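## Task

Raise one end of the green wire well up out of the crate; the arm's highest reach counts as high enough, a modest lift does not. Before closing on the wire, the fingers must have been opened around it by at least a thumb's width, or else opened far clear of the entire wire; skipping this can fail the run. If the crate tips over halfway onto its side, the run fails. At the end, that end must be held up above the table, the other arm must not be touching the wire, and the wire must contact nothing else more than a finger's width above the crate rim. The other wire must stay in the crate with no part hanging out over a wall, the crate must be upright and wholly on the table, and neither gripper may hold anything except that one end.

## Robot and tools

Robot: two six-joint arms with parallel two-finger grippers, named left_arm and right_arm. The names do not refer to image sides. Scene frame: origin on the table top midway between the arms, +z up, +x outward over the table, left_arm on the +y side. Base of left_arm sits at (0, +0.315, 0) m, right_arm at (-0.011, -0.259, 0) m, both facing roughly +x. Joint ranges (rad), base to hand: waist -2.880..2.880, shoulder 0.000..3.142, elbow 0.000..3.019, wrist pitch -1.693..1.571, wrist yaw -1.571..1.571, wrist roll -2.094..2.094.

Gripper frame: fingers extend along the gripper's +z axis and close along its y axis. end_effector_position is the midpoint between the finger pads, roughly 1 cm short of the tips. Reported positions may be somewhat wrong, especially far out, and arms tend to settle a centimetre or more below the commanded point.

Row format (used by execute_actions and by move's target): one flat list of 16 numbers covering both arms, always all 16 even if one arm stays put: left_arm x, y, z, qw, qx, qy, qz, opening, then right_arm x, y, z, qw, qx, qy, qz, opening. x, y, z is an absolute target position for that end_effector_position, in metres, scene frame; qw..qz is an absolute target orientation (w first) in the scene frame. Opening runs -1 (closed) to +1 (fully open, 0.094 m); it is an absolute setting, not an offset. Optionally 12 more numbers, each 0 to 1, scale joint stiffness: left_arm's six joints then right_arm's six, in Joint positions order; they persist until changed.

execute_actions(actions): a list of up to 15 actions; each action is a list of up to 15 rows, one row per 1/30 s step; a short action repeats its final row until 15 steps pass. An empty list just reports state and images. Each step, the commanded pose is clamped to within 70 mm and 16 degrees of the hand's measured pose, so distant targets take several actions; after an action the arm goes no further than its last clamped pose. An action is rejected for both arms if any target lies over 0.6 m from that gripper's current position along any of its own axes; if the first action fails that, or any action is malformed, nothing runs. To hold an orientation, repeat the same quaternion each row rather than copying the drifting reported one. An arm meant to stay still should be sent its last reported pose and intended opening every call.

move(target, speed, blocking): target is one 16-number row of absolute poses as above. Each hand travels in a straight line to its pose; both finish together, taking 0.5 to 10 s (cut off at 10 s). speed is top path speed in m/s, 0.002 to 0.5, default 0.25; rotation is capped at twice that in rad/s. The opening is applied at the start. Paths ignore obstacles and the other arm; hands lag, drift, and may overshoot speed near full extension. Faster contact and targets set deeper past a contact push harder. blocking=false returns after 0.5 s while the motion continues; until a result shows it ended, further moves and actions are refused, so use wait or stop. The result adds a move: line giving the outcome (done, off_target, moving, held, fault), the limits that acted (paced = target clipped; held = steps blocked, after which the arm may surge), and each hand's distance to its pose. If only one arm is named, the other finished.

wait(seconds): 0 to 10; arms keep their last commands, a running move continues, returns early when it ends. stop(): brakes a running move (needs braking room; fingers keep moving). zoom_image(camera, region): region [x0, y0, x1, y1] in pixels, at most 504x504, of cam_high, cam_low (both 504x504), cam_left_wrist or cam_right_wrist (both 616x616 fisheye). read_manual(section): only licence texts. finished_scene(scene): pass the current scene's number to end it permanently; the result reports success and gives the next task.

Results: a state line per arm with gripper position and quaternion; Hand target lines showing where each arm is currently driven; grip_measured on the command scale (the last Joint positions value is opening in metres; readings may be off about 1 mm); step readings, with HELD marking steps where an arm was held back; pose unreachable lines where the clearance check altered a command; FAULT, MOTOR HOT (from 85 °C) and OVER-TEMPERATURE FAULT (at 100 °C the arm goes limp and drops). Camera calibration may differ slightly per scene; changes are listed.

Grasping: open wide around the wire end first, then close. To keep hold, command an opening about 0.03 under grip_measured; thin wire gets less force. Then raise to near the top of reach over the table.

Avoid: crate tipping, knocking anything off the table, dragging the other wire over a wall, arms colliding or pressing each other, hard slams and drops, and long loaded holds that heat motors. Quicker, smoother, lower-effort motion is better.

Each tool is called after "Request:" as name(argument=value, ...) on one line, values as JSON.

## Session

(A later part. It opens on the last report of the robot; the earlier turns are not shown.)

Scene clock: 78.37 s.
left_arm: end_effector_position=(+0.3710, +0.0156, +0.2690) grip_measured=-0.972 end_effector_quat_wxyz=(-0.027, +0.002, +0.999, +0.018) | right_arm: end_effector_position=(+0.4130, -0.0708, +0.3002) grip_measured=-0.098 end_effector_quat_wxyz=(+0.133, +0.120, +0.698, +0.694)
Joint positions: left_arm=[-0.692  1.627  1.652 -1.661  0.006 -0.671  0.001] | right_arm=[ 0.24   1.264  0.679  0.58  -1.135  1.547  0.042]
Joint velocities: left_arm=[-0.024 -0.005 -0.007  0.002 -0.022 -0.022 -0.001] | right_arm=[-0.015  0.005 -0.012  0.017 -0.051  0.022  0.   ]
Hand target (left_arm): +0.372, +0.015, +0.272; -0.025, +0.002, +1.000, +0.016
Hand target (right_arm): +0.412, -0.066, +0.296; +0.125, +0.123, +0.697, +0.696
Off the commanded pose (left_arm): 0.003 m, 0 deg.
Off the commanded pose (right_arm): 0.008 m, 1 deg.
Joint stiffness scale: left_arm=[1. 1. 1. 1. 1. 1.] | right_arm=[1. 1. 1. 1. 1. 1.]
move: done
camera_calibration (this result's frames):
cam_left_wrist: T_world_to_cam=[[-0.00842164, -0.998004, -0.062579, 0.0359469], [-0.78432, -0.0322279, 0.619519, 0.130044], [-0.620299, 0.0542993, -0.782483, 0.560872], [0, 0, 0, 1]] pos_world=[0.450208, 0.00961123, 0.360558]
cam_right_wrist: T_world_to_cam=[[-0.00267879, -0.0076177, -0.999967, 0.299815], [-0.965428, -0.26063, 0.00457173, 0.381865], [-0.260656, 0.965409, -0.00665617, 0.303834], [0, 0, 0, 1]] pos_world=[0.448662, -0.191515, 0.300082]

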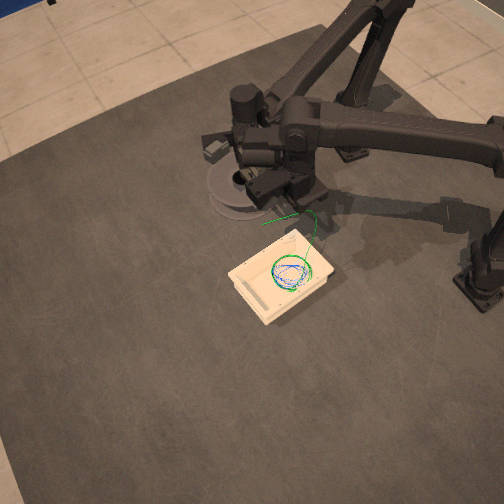

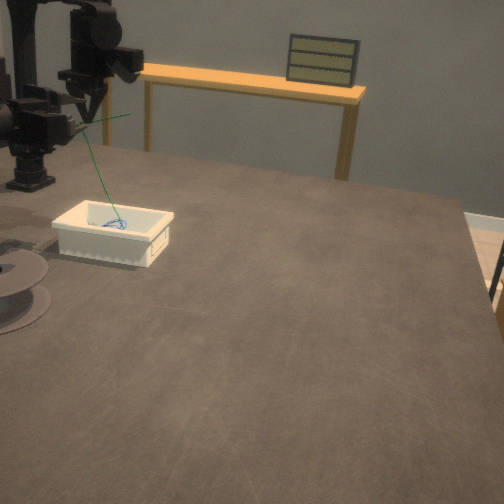

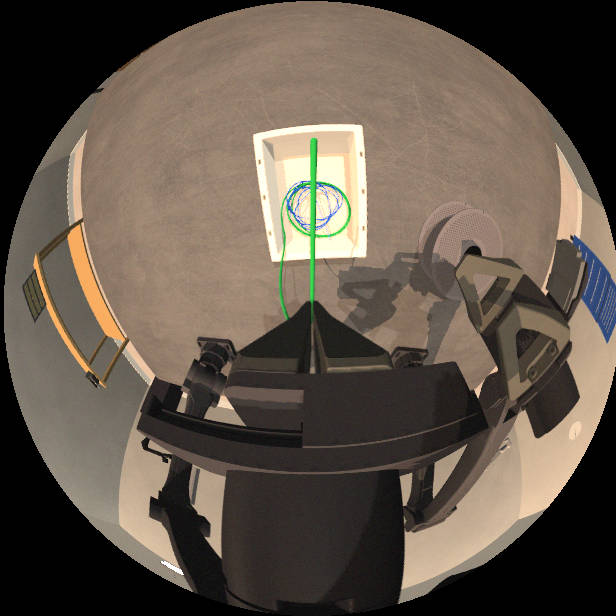

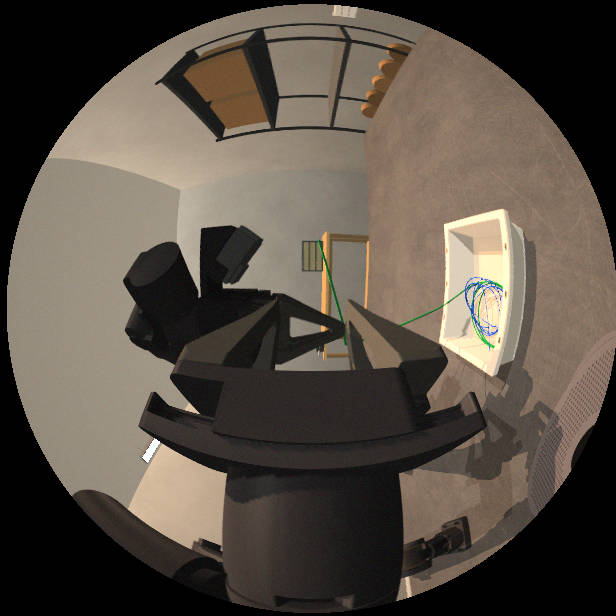

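Request:
move(target=[0.3723, 0.0146, 0.2716, -0.025, 0.002, 1.0, 0.016, -1, 0.438, 0.020, 0.282, 0.1228, 0.1228, 0.6964, 0.6964, -0.1], speed=0.1)

Request:
zoom_image(camera="cam_right_wrist", region=[210, 200, 410, 380])

Scene clock: 82.63 s.
left_arm: end_effector_position=(+0.3699, +0.0165, +0.2669) grip_measured=-0.972 end_effector_quat_wxyz=(-0.030, +0.002, +0.999, +0.020) | right_arm: end_effector_position=(+0.4221, +0.0127, +0.2548) grip_measured=-0.098 end_effector_quat_wxyz=(+0.106, +0.140, +0.708, +0.684)
Joint positions: left_arm=[-0.692  1.627  1.646 -1.661  0.006 -0.671  0.001] | right_arm=[ 0.451  1.404  0.697  0.638 -0.933  1.558  0.042]
Joint velocities: left_arm=[-0.005 -0.005  0.012  0.022  0.022  0.007 -0.001] | right_arm=[-0.005 -0.015  0.017 -0.002  0.066 -0.11   0.001]
Hand target (left_arm): +0.372, +0.015, +0.272; -0.025, +0.002, +1.000, +0.016
Hand target (right_arm): +0.436, +0.019, +0.282; +0.123, +0.123, +0.696, +0.696
Off the commanded pose (left_arm): 0.006 m, 1 deg.
Off the commanded pose (right_arm): 0.032 m, 3 deg.
Joint stiffness scale: left_arm=[1. 1. 1. 1. 1. 1.] | right_arm=[1. 1. 1. 1. 1. 1.]
move: off_target (right_arm)
camera_calibration (this result's frames):
cam_left_wrist: T_world_to_cam=[[-0.00870887, -0.997774, -0.0661133, 0.0376995], [-0.781547, -0.0344519, 0.622894, 0.128646], [-0.623786, 0.0570954, -0.779507, 0.558985], [0, 0, 0, 1]] pos_world=[0.449558, 0.0101322, 0.358093]
cam_right_wrist: T_world_to_cam=[[-0.0731005, -0.0229531, -0.99706, 0.284306], [-0.960189, -0.268649, 0.0765818, 0.392142], [-0.269617, 0.962965, -0.00240099, 0.228067], [0, 0, 0, 1]] pos_world=[0.458804, -0.107747, 0.253987]

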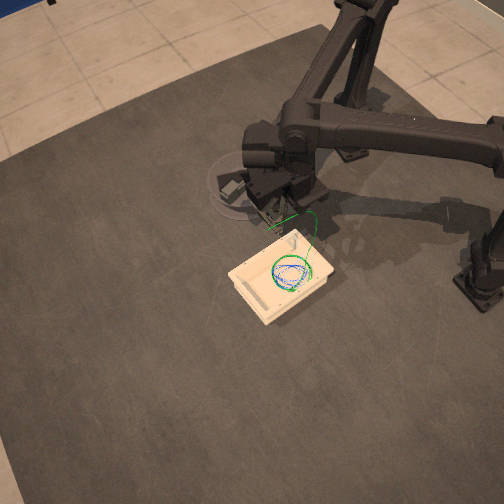

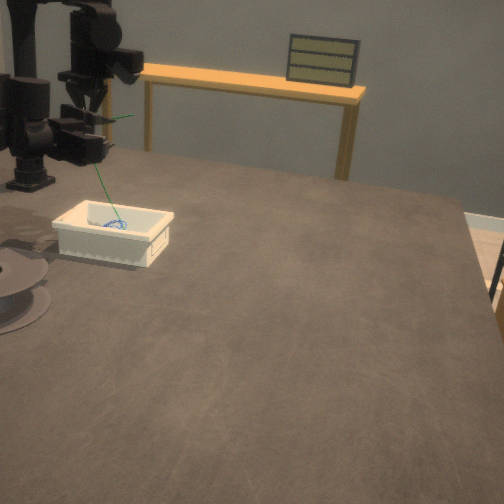

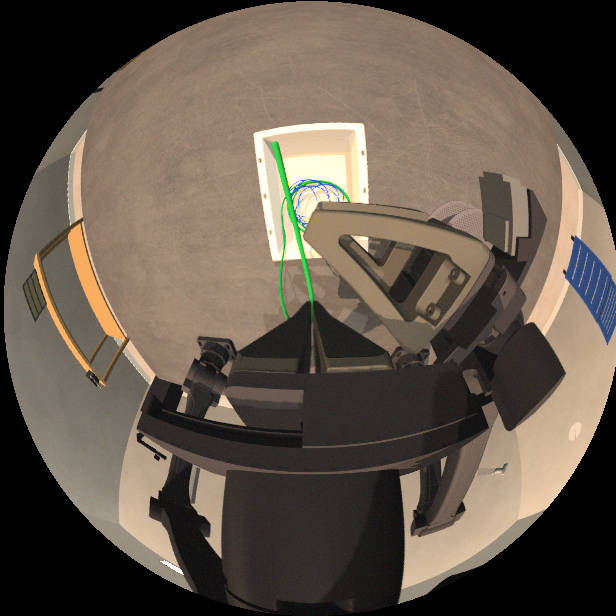

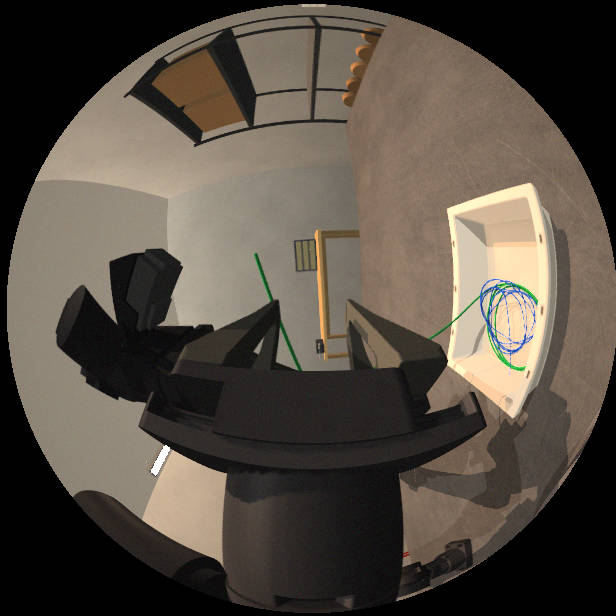

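Region (210, 200, 410, 380) of cam_right_wrist's 616x616 image, scaled by 2.520, with more detail than that image has; it fills the top 454 rows of this view, and the rest is white.

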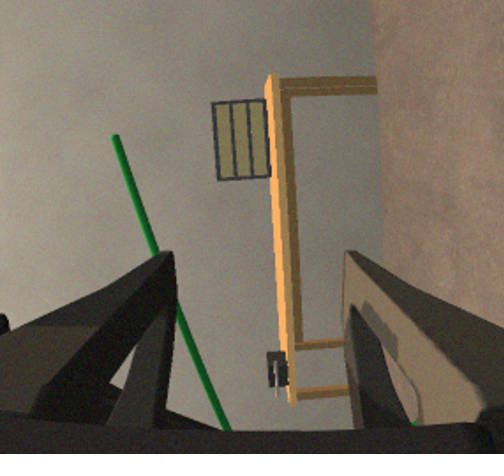

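Request:
move(target=[0.3723, 0.0146, 0.2716, -0.025, 0.002, 1.0, 0.016, -1, 0.43, -0.04, 0.315, 0.1228, 0.1228, 0.6964, 0.6964, 0.2], speed=0.1)

Request:
move(target=[0.3723, 0.0146, 0.2716, -0.025, 0.002, 1.0, 0.016, -1, 0.452, 0.020, 0.31, 0.1228, 0.1228, 0.6964, 0.6964, 0.2], speed=0.1)

Request:
zoom_image(camera="cam_right_wrist", region=[210, 200, 410, 380])

Scene clock: 87.13 s.
left_arm: end_effector_position=(+0.3689, +0.0173, +0.2650) grip_measured=-0.972 end_effector_quat_wxyz=(-0.032, +0.002, +0.999, +0.021) | right_arm: end_effector_position=(+0.4193, -0.0390, +0.2827) grip_measured=+0.198 end_effector_quat_wxyz=(+0.104, +0.139, +0.705, +0.688)
Joint positions: left_arm=[-0.692  1.627  1.641 -1.661  0.006 -0.671  0.001] | right_arm=[ 0.32   1.314  0.697  0.552 -1.069  1.558  0.056]
Joint velocities: left_arm=[ 0.005 -0.005 -0.012 -0.002 -0.037 -0.081  0.001] | right_arm=[-0.015 -0.005 -0.012 -0.002  0.007 -0.022 -0.   ]
Hand target (left_arm): +0.372, +0.015, +0.271; -0.025, +0.002, +1.000, +0.016
Hand target (right_arm): +0.429, -0.040, +0.315; +0.123, +0.123, +0.696, +0.696
Off the commanded pose (left_arm): 0.008 m, 1 deg.
Off the commanded pose (right_arm): 0.034 m, 3 deg.
Joint stiffness scale: left_arm=[1. 1. 1. 1. 1. 1.] | right_arm=[1. 1. 1. 1. 1. 1.]
move: off_target (right_arm)
camera_calibration (this result's frames):
cam_left_wrist: T_world_to_cam=[[-0.00899118, -0.997548, -0.0694101, 0.0393328], [-0.778945, -0.0365385, 0.626026, 0.127352], [-0.627027, 0.0596954, -0.776707, 0.557214], [0, 0, 0, 1]] pos_world=[0.448942, 0.0106265, 0.355796]
cam_right_wrist: T_world_to_cam=[[-0.0716763, -0.0136944, -0.997334, 0.310503], [-0.959131, -0.273467, 0.0726857, 0.373917], [-0.273734, 0.961784, 0.00646635, 0.276241], [0, 0, 0, 1]] pos_world=[0.456508, -0.159178, 0.280711]

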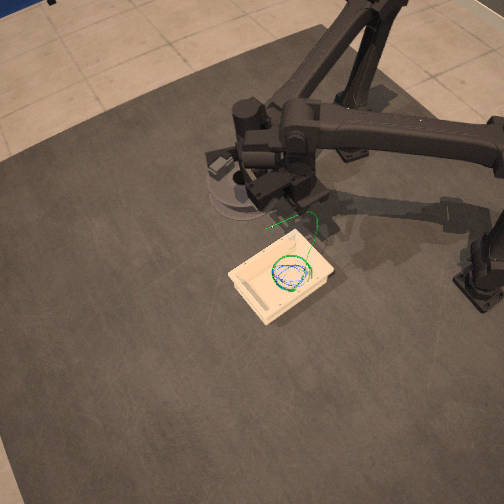

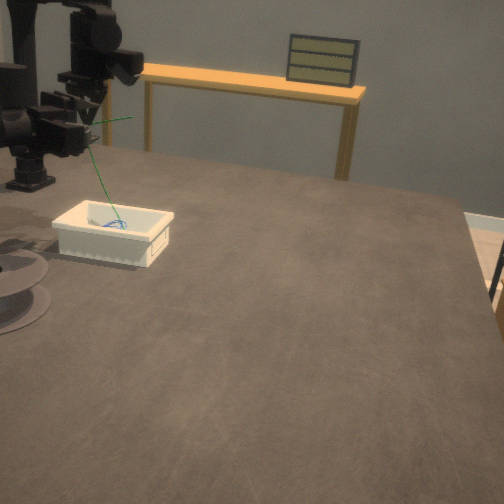

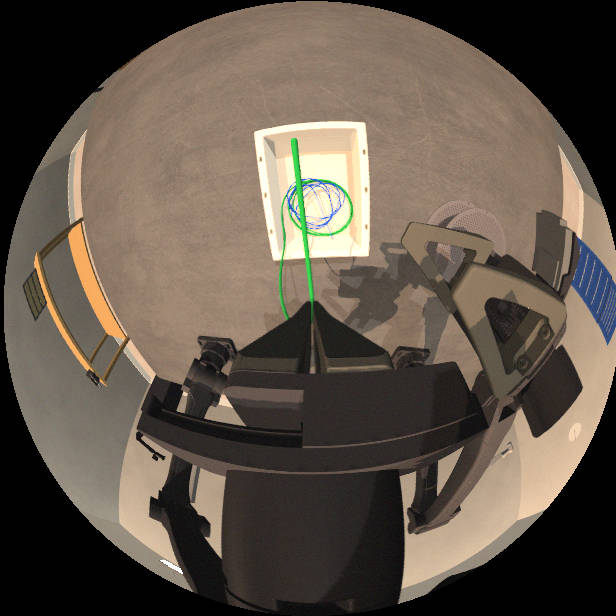

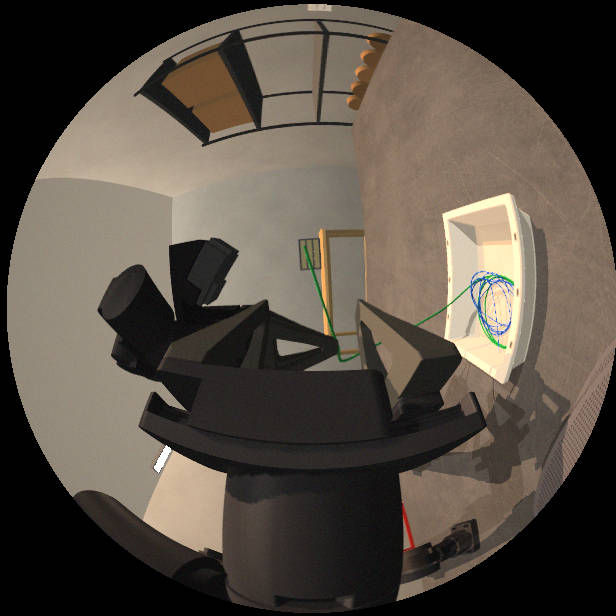

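Scene clock: 88.27 s.
left_arm: end_effector_position=(+0.3693, +0.0194, +0.2636) grip_measured=-0.972 end_effector_quat_wxyz=(-0.032, +0.000, +0.999, +0.024) | right_arm: end_effector_position=(+0.4375, +0.0095, +0.2771) grip_measured=+0.198 end_effector_quat_wxyz=(+0.105, +0.146, +0.708, +0.683)
Joint positions: left_arm=[-0.69   1.626  1.636 -1.661  0.002 -0.673  0.001] | right_arm=[ 0.435  1.39   0.761  0.552 -0.942  1.559  0.056]
Joint velocities: left_arm=[-0.005 -0.005 -0.012 -0.012  0.022 -0.051  0.   ] | right_arm=[-0.005 -0.005  0.007 -0.007 -0.007 -0.051  0.001]
Hand target (left_arm): +0.372, +0.015, +0.272; -0.025, +0.002, +1.000, +0.016
Hand target (right_arm): +0.449, +0.019, +0.310; +0.123, +0.123, +0.696, +0.696
Off the commanded pose (left_arm): 0.010 m, 1 deg.
Off the commanded pose (right_arm): 0.037 m, 4 deg.
Joint stiffness scale: left_arm=[1. 1. 1. 1. 1. 1.] | right_arm=[1. 1. 1. 1. 1. 1.]
move: off_target (right_arm)
camera_calibration (this result's frames):
cam_left_wrist: T_world_to_cam=[[-0.00514619, -0.997182, -0.0748416, 0.0414018], [-0.778456, -0.0429828, 0.626226, 0.12846], [-0.627678, 0.0614836, -0.776041, 0.556299], [0, 0, 0, 1]] pos_world=[0.44939, 0.0126034, 0.354365]
cam_right_wrist: T_world_to_cam=[[-0.0825562, -0.0234131, -0.996311, 0.3115], [-0.961478, -0.261146, 0.0858067, 0.402329], [-0.262192, 0.965015, -0.000951948, 0.231653], [0, 0, 0, 1]] pos_world=[0.473285, -0.111189, 0.276049]

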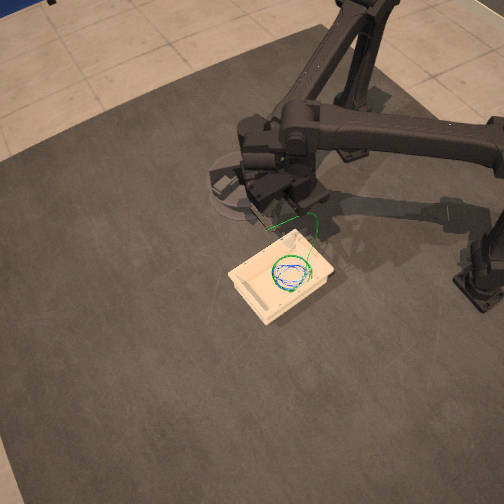

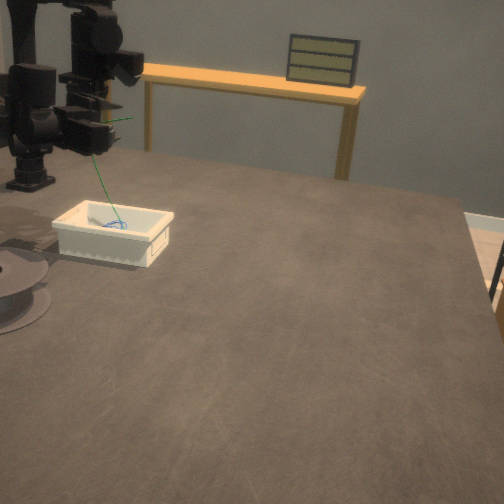

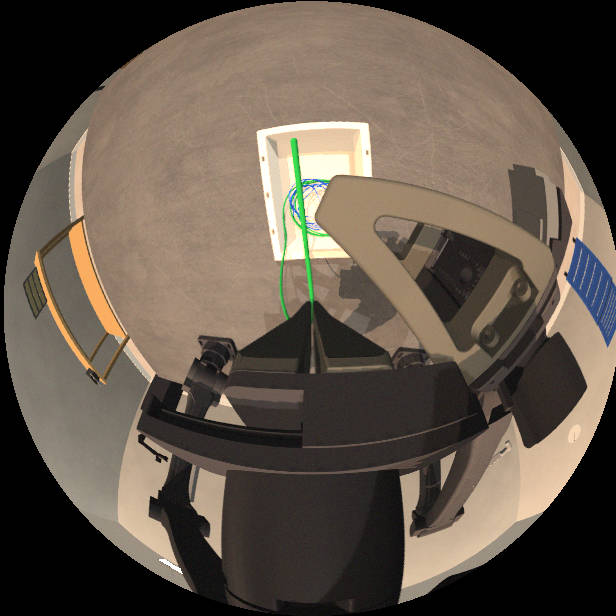

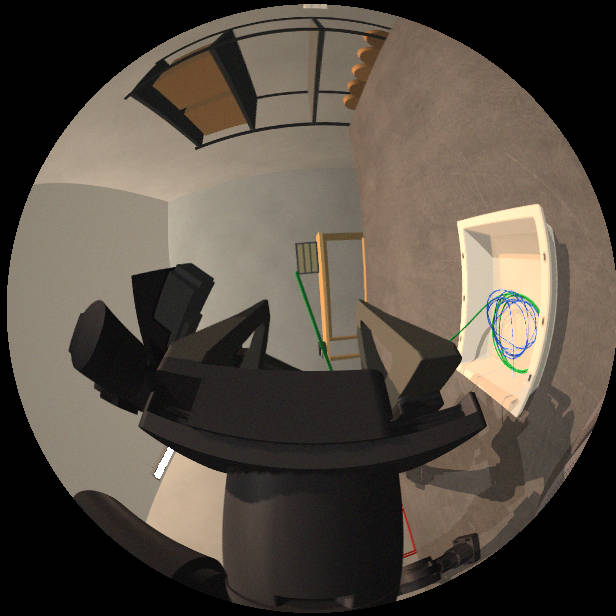

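Region (210, 200, 410, 380) of cam_right_wrist's 616x616 image, scaled by 2.520, with more detail than that image has; it fills the top 454 rows of this view, and the rest is white.

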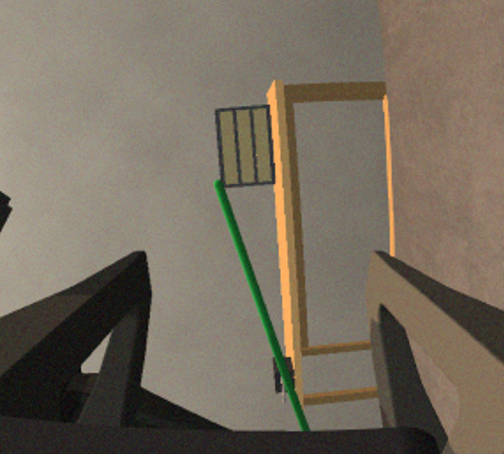

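Request:
move(target=[0.3723, 0.0146, 0.2716, -0.025, 0.002, 1.0, 0.016, -1, 0.464, 0.042, 0.312, 0.1228, 0.1228, 0.6964, 0.6964, 0.2], speed=0.05)

Request:
zoom_image(camera="cam_right_wrist", region=[210, 200, 410, 380])

Scene clock: 93.67 s.
left_arm: end_effector_position=(+0.3693, +0.0194, +0.2636) grip_measured=-0.972 end_effector_quat_wxyz=(-0.032, +0.000, +0.999, +0.024) | right_arm: end_effector_position=(+0.4479, +0.0307, +0.2743) grip_measured=+0.198 end_effector_quat_wxyz=(+0.104, +0.146, +0.710, +0.681)
Joint positions: left_arm=[-0.69   1.626  1.636 -1.661  0.002 -0.673  0.001] | right_arm=[ 0.476  1.435  0.802  0.552 -0.903  1.559  0.056]
Joint velocities: left_arm=[-0.005  0.005 -0.017 -0.012  0.022  0.022 -0.   ] | right_arm=[ 0.005 -0.005 -0.027 -0.037  0.051  0.007 -0.001]
Hand target (left_arm): +0.372, +0.015, +0.272; -0.025, +0.002, +1.000, +0.016
Hand target (right_arm): +0.461, +0.041, +0.312; +0.123, +0.123, +0.696, +0.696
Off the commanded pose (left_arm): 0.010 m, 1 deg.
Off the commanded pose (right_arm): 0.043 m, 4 deg.
Joint stiffness scale: left_arm=[1. 1. 1. 1. 1. 1.] | right_arm=[1. 1. 1. 1. 1. 1.]
move: off_target (right_arm)
camera_calibration (this result's frames):
cam_left_wrist: T_world_to_cam=[[-0.00514619, -0.997182, -0.0748416, 0.0414018], [-0.778456, -0.0429828, 0.626226, 0.12846], [-0.627678, 0.0614836, -0.776041, 0.556299], [0, 0, 0, 1]] pos_world=[0.44939, 0.0126034, 0.354365]
cam_right_wrist: T_world_to_cam=[[-0.0852554, -0.0279028, -0.995968, 0.311316], [-0.960598, -0.263103, 0.0895987, 0.416673], [-0.264543, 0.964364, -0.00437241, 0.215912], [0, 0, 0, 1]] pos_world=[0.483915, -0.0899031, 0.273672]

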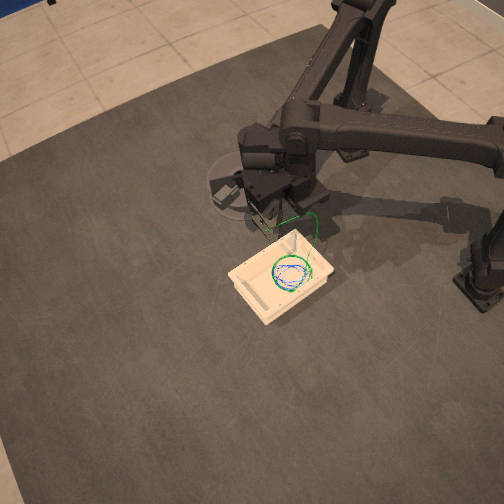

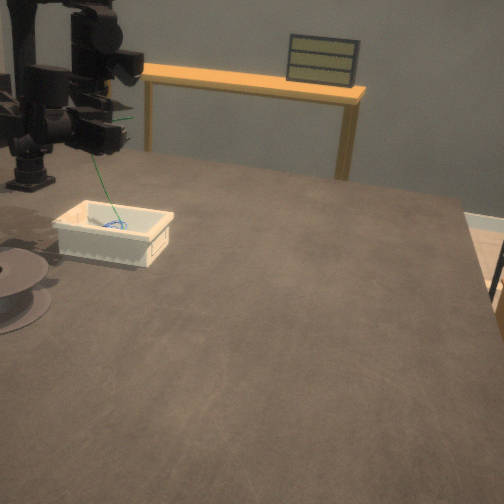

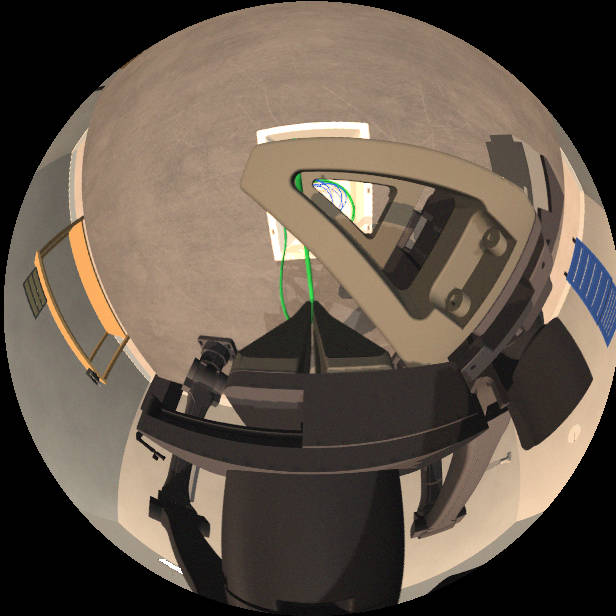

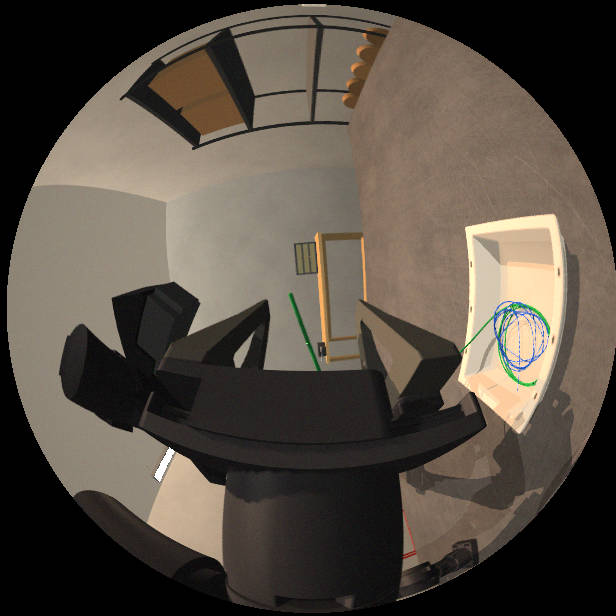

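Region (210, 200, 410, 380) of cam_right_wrist's 616x616 image, scaled by 2.520, with more detail than that image has; it fills the top 454 rows of this view, and the rest is white.

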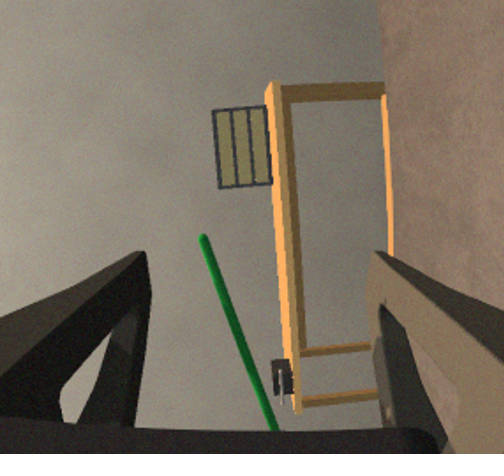

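Request:
move(target=[0.3723, 0.0146, 0.2716, -0.025, 0.002, 1.0, 0.016, -1, 0.464, 0.042, 0.312, 0.1228, 0.1228, 0.6964, 0.6964, -1], speed=0.05)

Request:
zoom_image(camera="cam_right_wrist", region=[210, 200, 410, 380])

Scene clock: 96.67 s.
left_arm: end_effector_position=(+0.3685, +0.0201, +0.2621) grip_measured=-0.972 end_effector_quat_wxyz=(-0.034, +0.000, +0.999, +0.025) | right_arm: end_effector_position=(+0.4479, +0.0318, +0.2756) grip_measured=-0.970 end_effector_quat_wxyz=(+0.104, +0.145, +0.709, +0.682)
Joint positions: left_arm=[-0.69   1.626  1.632 -1.661  0.002 -0.673  0.001] | right_arm=[ 0.478  1.435  0.805  0.552 -0.903  1.559  0.001]
Joint velocities: left_arm=[ 0.015  0.005  0.012  0.002 -0.007  0.007 -0.001] | right_arm=[-0.005 -0.015 -0.002 -0.032 -0.037  0.022  0.001]
Hand target (left_arm): +0.372, +0.015, +0.272; -0.025, +0.002, +1.000, +0.016
Hand target (right_arm): +0.461, +0.040, +0.312; +0.123, +0.123, +0.696, +0.696
Off the commanded pose (left_arm): 0.012 m, 1 deg.
Off the commanded pose (right_arm): 0.041 m, 4 deg.
Joint stiffness scale: left_arm=[1. 1. 1. 1. 1. 1.] | right_arm=[1. 1. 1. 1. 1. 1.]
move: off_target (left_arm, right_arm)
camera_calibration (this result's frames):
cam_left_wrist: T_world_to_cam=[[-0.00539596, -0.996983, -0.0774334, 0.042683], [-0.776398, -0.0446246, 0.628661, 0.127455], [-0.63022, 0.0635113, -0.773815, 0.554897], [0, 0, 0, 1]] pos_world=[0.448893, 0.0129996, 0.352566]
cam_right_wrist: T_world_to_cam=[[-0.0826722, -0.0272436, -0.996204, 0.311537], [-0.960319, -0.265008, 0.0869415, 0.417561], [-0.266371, 0.963861, -0.00425373, 0.2157], [0, 0, 0, 1]] pos_world=[0.484203, -0.0887602, 0.274968]

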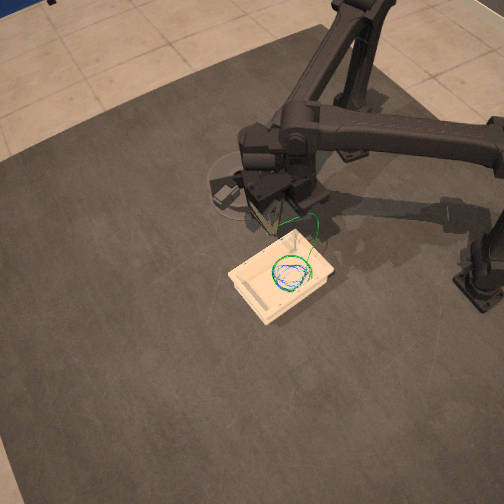

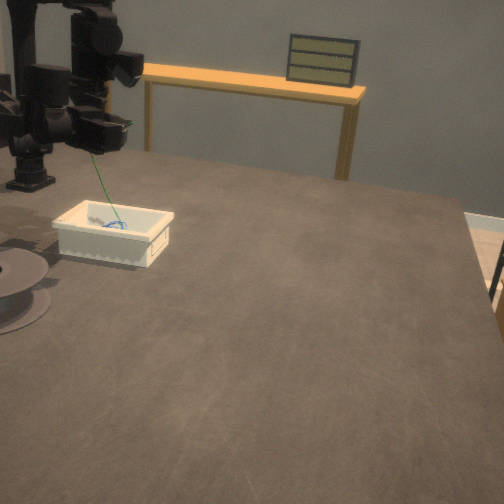

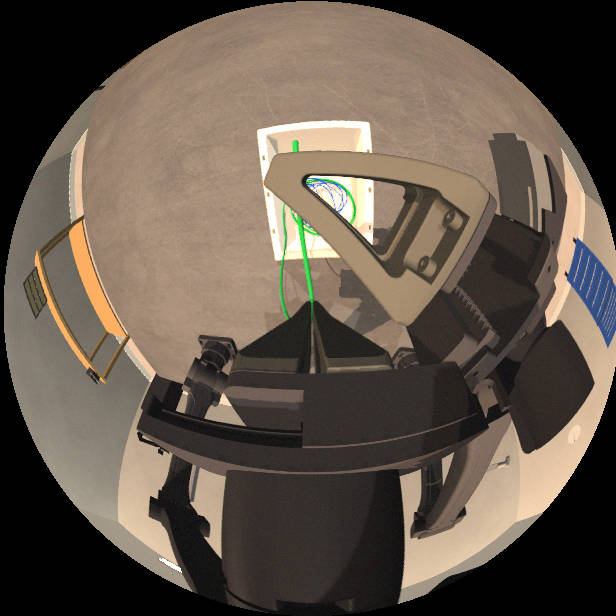

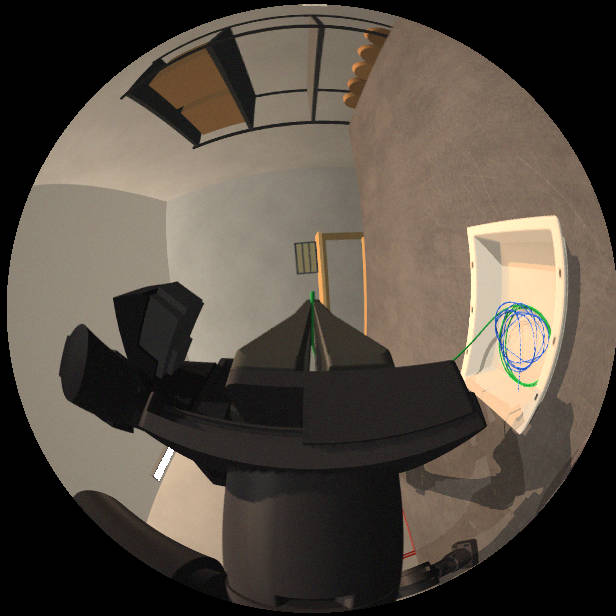

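Region (210, 200, 410, 380) of cam_right_wrist's 616x616 image, scaled by 2.520, with more detail than that image has; it fills the top 454 rows of this view, and the rest is white.

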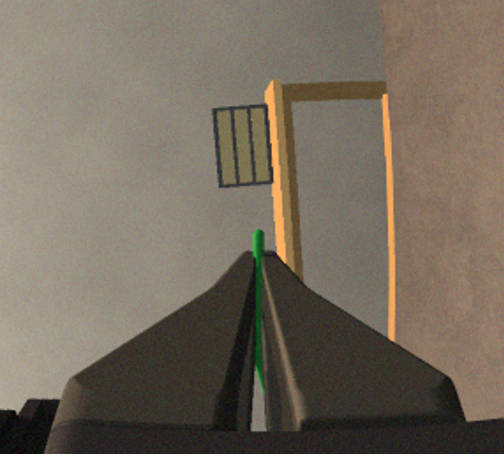

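Request:
move(target=[0.3723, 0.0146, 0.2716, -0.025, 0.002, 1.0, 0.016, 0.2, 0.464, 0.042, 0.312, 0.1228, 0.1228, 0.6964, 0.6964, -1], speed=0.05)

Request:
move(target=[0.35, 0.06, 0.40, -0.025, 0.002, 1.0, 0.016, 0.2, 0.464, 0.042, 0.312, 0.1228, 0.1228, 0.6964, 0.6964, -1], speed=0.2)

Request:
move(target=[0.28, 0.30, 0.35, -0.025, 0.002, 1.0, 0.016, 0.2, 0.44, 0.04, 0.55, 0.1228, 0.1228, 0.6964, 0.6964, -1], speed=0.15)

Request:
zoom_image(camera="cam_low", region=[0, 0, 280, 280])

Scene clock: 103.20 s.
left_arm: end_effector_position=(+0.3705, +0.0285, +0.2609) grip_measured=+0.197 end_effector_quat_wxyz=(-0.037, -0.009, +0.999, +0.031) | right_arm: end_effector_position=(+0.4525, +0.0248, +0.2753) grip_measured=-0.970 end_effector_quat_wxyz=(+0.109, +0.151, +0.708, +0.681)
Joint positions: left_arm=[-0.675  1.625  1.626 -1.669 -0.004 -0.677  0.056] | right_arm=[ 0.463  1.436  0.805  0.551 -0.902  1.56   0.001]
Joint velocities: left_arm=[-0.015 -0.015  0.012 -0.012 -0.022 -0.022 -0.   ] | right_arm=[-0.005  0.005  0.002 -0.007 -0.081  0.022 -0.001]
Hand target (left_arm): +0.372, +0.015, +0.272; -0.025, +0.002, +1.000, +0.016
Hand target (right_arm): +0.461, +0.041, +0.312; +0.122, +0.123, +0.696, +0.697
Off the commanded pose (left_arm): 0.018 m, 3 deg.
Off the commanded pose (right_arm): 0.042 m, 4 deg.
Joint stiffness scale: left_arm=[1. 1. 1. 1. 1. 1.] | right_arm=[1. 1. 1. 1. 1. 1.]
move: off_target (left_arm, right_arm)
camera_calibration (this result's frames):
cam_left_wrist: T_world_to_cam=[[0.0125637, -0.995863, -0.0899937, 0.0475505], [-0.771505, -0.0669084, 0.632695, 0.12786], [-0.636099, 0.0614815, -0.769154, 0.555699], [0, 0, 0, 1]] pos_world=[0.451527, 0.0217435, 0.350801]
cam_right_wrist: T_world_to_cam=[[-0.0848695, -0.025785, -0.996058, 0.312376], [-0.964203, -0.249918, 0.0886249, 0.421094], [-0.251218, 0.967924, -0.00365155, 0.216562], [0, 0, 0, 1]] pos_world=[0.486935, -0.0963221, 0.274616]

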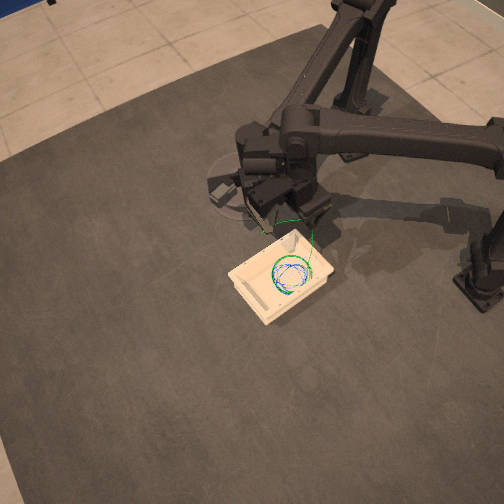

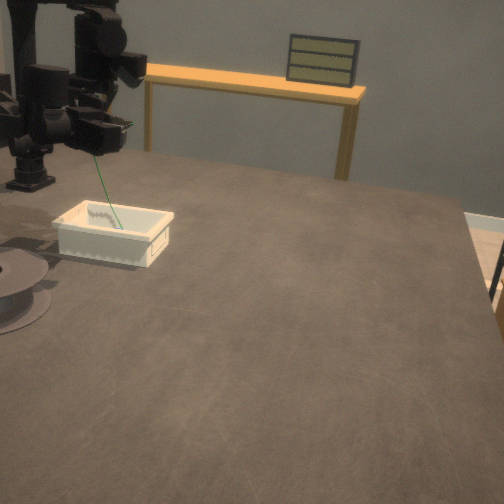

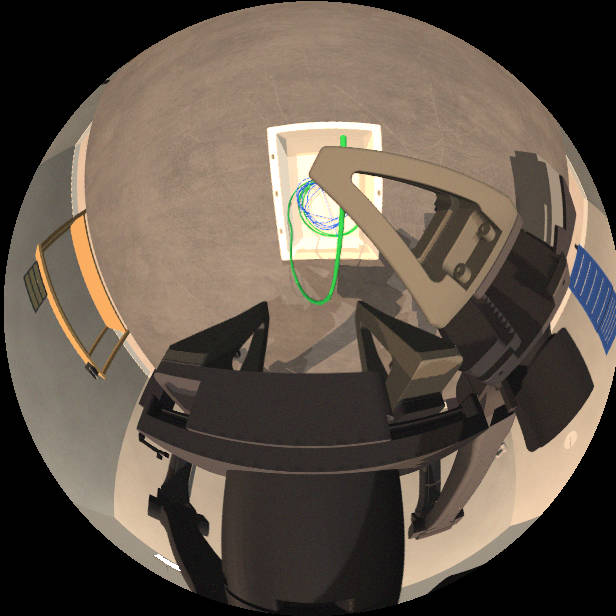

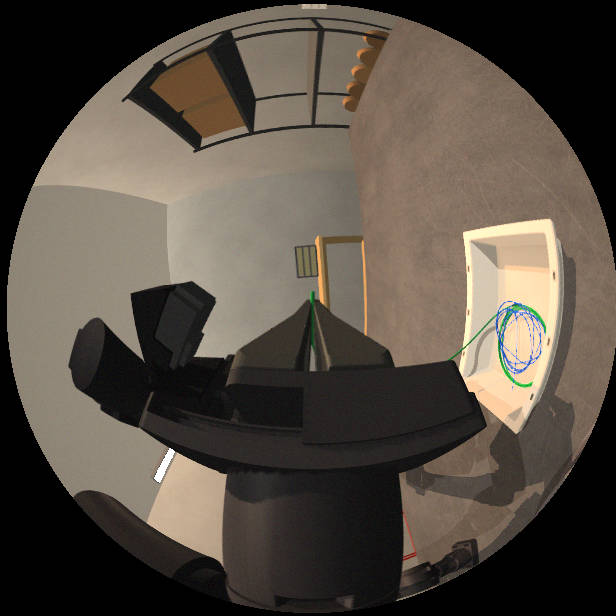

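Scene clock: 104.37 s.
left_arm: end_effector_position=(+0.3475, +0.0568, +0.3802) grip_measured=+0.198 end_effector_quat_wxyz=(+0.071, -0.001, +0.996, -0.054) | right_arm: end_effector_position=(+0.4518, +0.0323, +0.2824) grip_measured=-0.970 end_effector_quat_wxyz=(+0.109, +0.141, +0.707, +0.684)
Joint positions: left_arm=[-0.654  1.396  1.679 -1.677  0.001 -0.64   0.056] | right_arm=[ 0.477  1.436  0.82   0.551 -0.902  1.56   0.001]
Joint velocities: left_arm=[-0.005  0.005 -0.027 -0.007 -0.007  0.037 -0.001] | right_arm=[ 0.005 -0.005  0.012 -0.022 -0.022  0.022 -0.001]
Hand target (left_arm): +0.351, +0.059, +0.399; +0.085, +0.003, +0.994, -0.064
Hand target (right_arm): +0.462, +0.041, +0.312; +0.123, +0.123, +0.696, +0.696
Off the commanded pose (left_arm): 0.020 m, 14 deg.
Off the commanded pose (right_arm): 0.033 m, 3 deg.
Joint stiffness scale: left_arm=[1. 1. 1. 1. 1. 1.] | right_arm=[1. 1. 1. 1. 1. 1.]
joint sent to its limit (left arm) — the command would take joint 4 (wrist pitch) past its lower limit, so that joint was sent only as far as its limit.
move: off_target (left_arm, right_arm)
camera_calibration (this result's frames):
cam_left_wrist: T_world_to_cam=[[-0.00246, -0.996785, 0.080082, 0.0274429], [-0.890261, 0.0386561, 0.453807, 0.139847], [-0.455444, -0.0701775, -0.887494, 0.620844], [0, 0, 0, 1]] pos_world=[0.407328, 0.065518, 0.485334]
cam_right_wrist: T_world_to_cam=[[-0.0707521, -0.0225287, -0.997239, 0.313434], [-0.961803, -0.263497, 0.0741907, 0.425077], [-0.264441, 0.964397, -0.0030252, 0.215008], [0, 0, 0, 1]] pos_world=[0.487874, -0.0882853, 0.281683]

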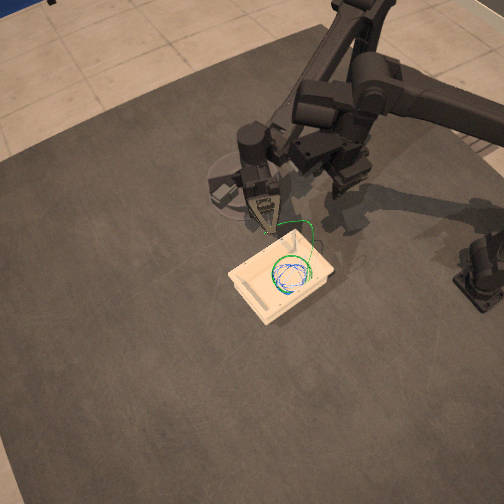

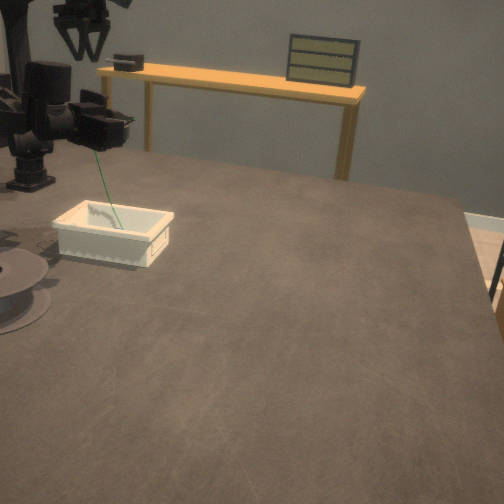

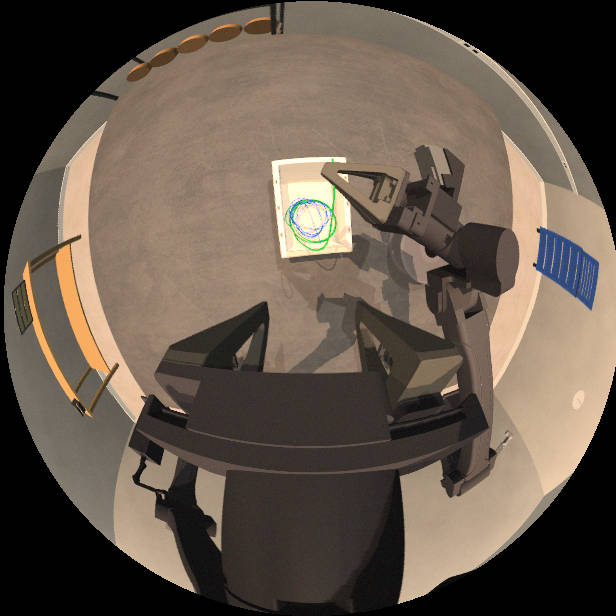

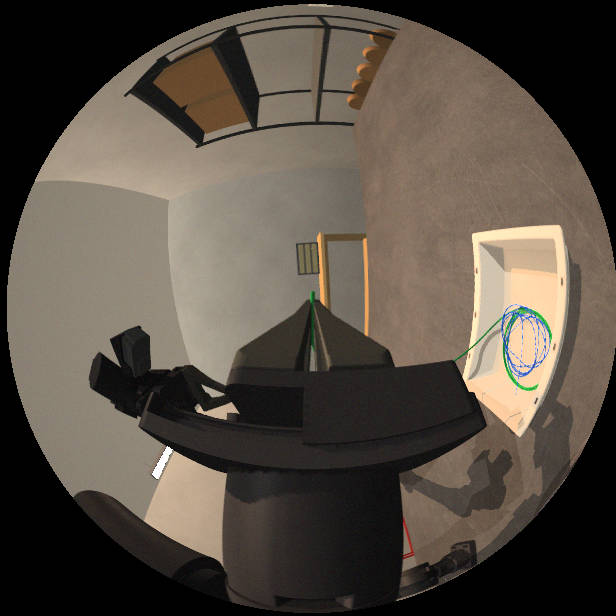

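Scene clock: 106.70 s.
left_arm: end_effector_position=(+0.2859, +0.2981, +0.3432) grip_measured=+0.198 end_effector_quat_wxyz=(+0.077, -0.006, +0.997, +0.000) | right_arm: end_effector_position=(+0.4471, +0.0360, +0.5087) grip_measured=-0.970 end_effector_quat_wxyz=(+0.108, +0.143, +0.708, +0.684)
Joint positions: left_arm=[-0.081  1.014  1.274 -1.677 -0.012 -0.076  0.056] | right_arm=[ 0.489  1.244  1.271 -0.094 -0.888  1.562  0.001]
Joint velocities: left_arm=[-0.015 -0.005 -0.022 -0.007 -0.007 -0.007 -0.001] | right_arm=[-0.005  0.005  0.012 -0.017 -0.066 -0.066  0.   ]
Hand target (left_arm): +0.281, +0.300, +0.350; +0.084, +0.002, +0.996, +0.003
Hand target (right_arm): +0.440, +0.039, +0.548; +0.123, +0.123, +0.696, +0.697
Off the commanded pose (left_arm): 0.009 m, 12 deg.
Off the commanded pose (right_arm): 0.042 m, 4 deg.
Joint stiffness scale: left_arm=[1. 1. 1. 1. 1. 1.] | right_arm=[1. 1. 1. 1. 1. 1.]
joint sent to its limit (left arm) — the command would take joint 4 (wrist pitch) past its lower limit, so that joint was sent only as far as its limit.
move: off_target (left_arm, right_arm)
camera_calibration (this result's frames):
cam_left_wrist: T_world_to_cam=[[0.0152425, -0.999532, -0.0265359, 0.303082], [-0.89555, -0.0254504, 0.444232, 0.116394], [-0.4447, 0.016993, -0.895518, 0.550527], [0, 0, 0, 1]] pos_world=[0.344436, 0.296547, 0.449344]
cam_right_wrist: T_world_to_cam=[[-0.0748142, -0.0234478, -0.996922, 0.540528], [-0.961808, -0.262272, 0.0783477, 0.402594], [-0.263301, 0.964709, -0.00293062, 0.210272], [0, 0, 0, 1]] pos_world=[0.483022, -0.0845879, 0.507938]

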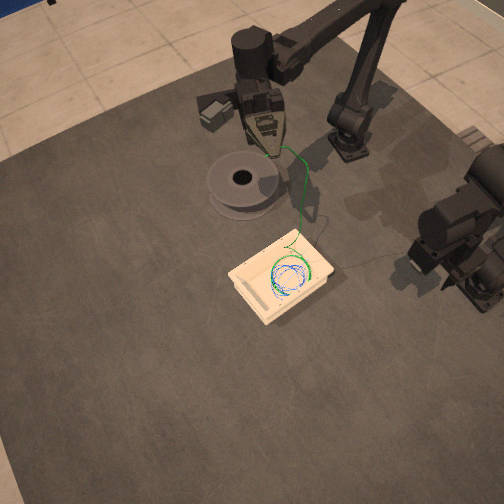

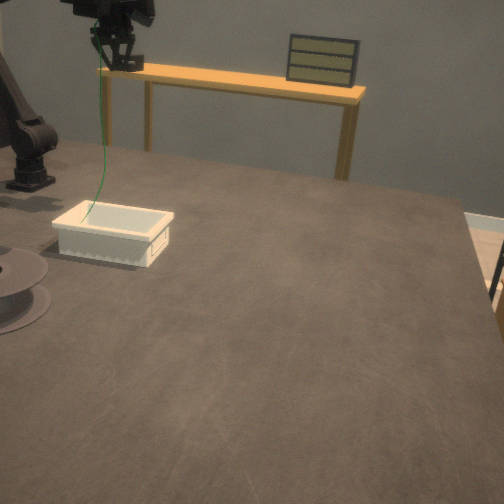

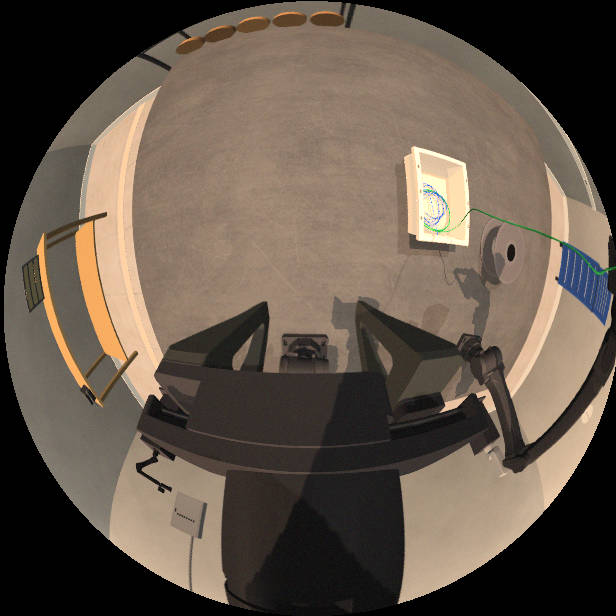

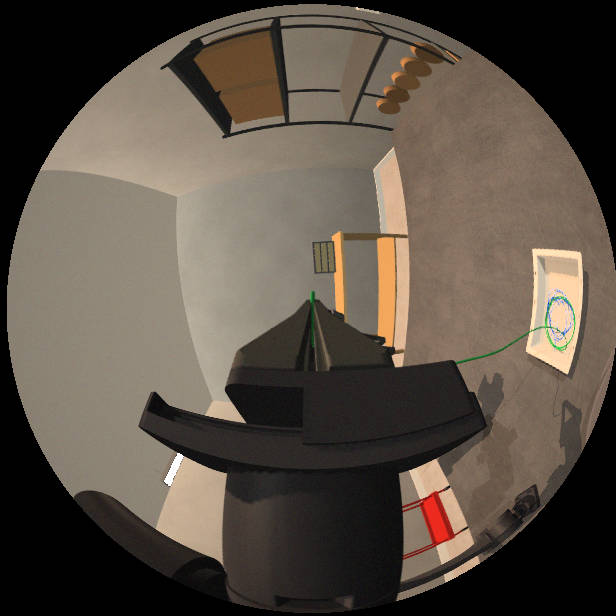

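Region (0, 0, 280, 280) of cam_low's 504x504 image, scaled by 1.800, with more detail than that image has.

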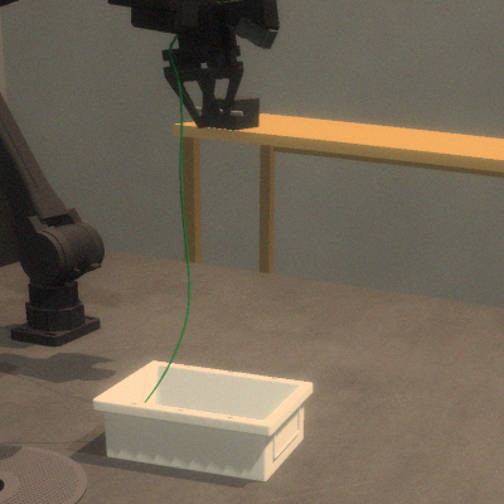

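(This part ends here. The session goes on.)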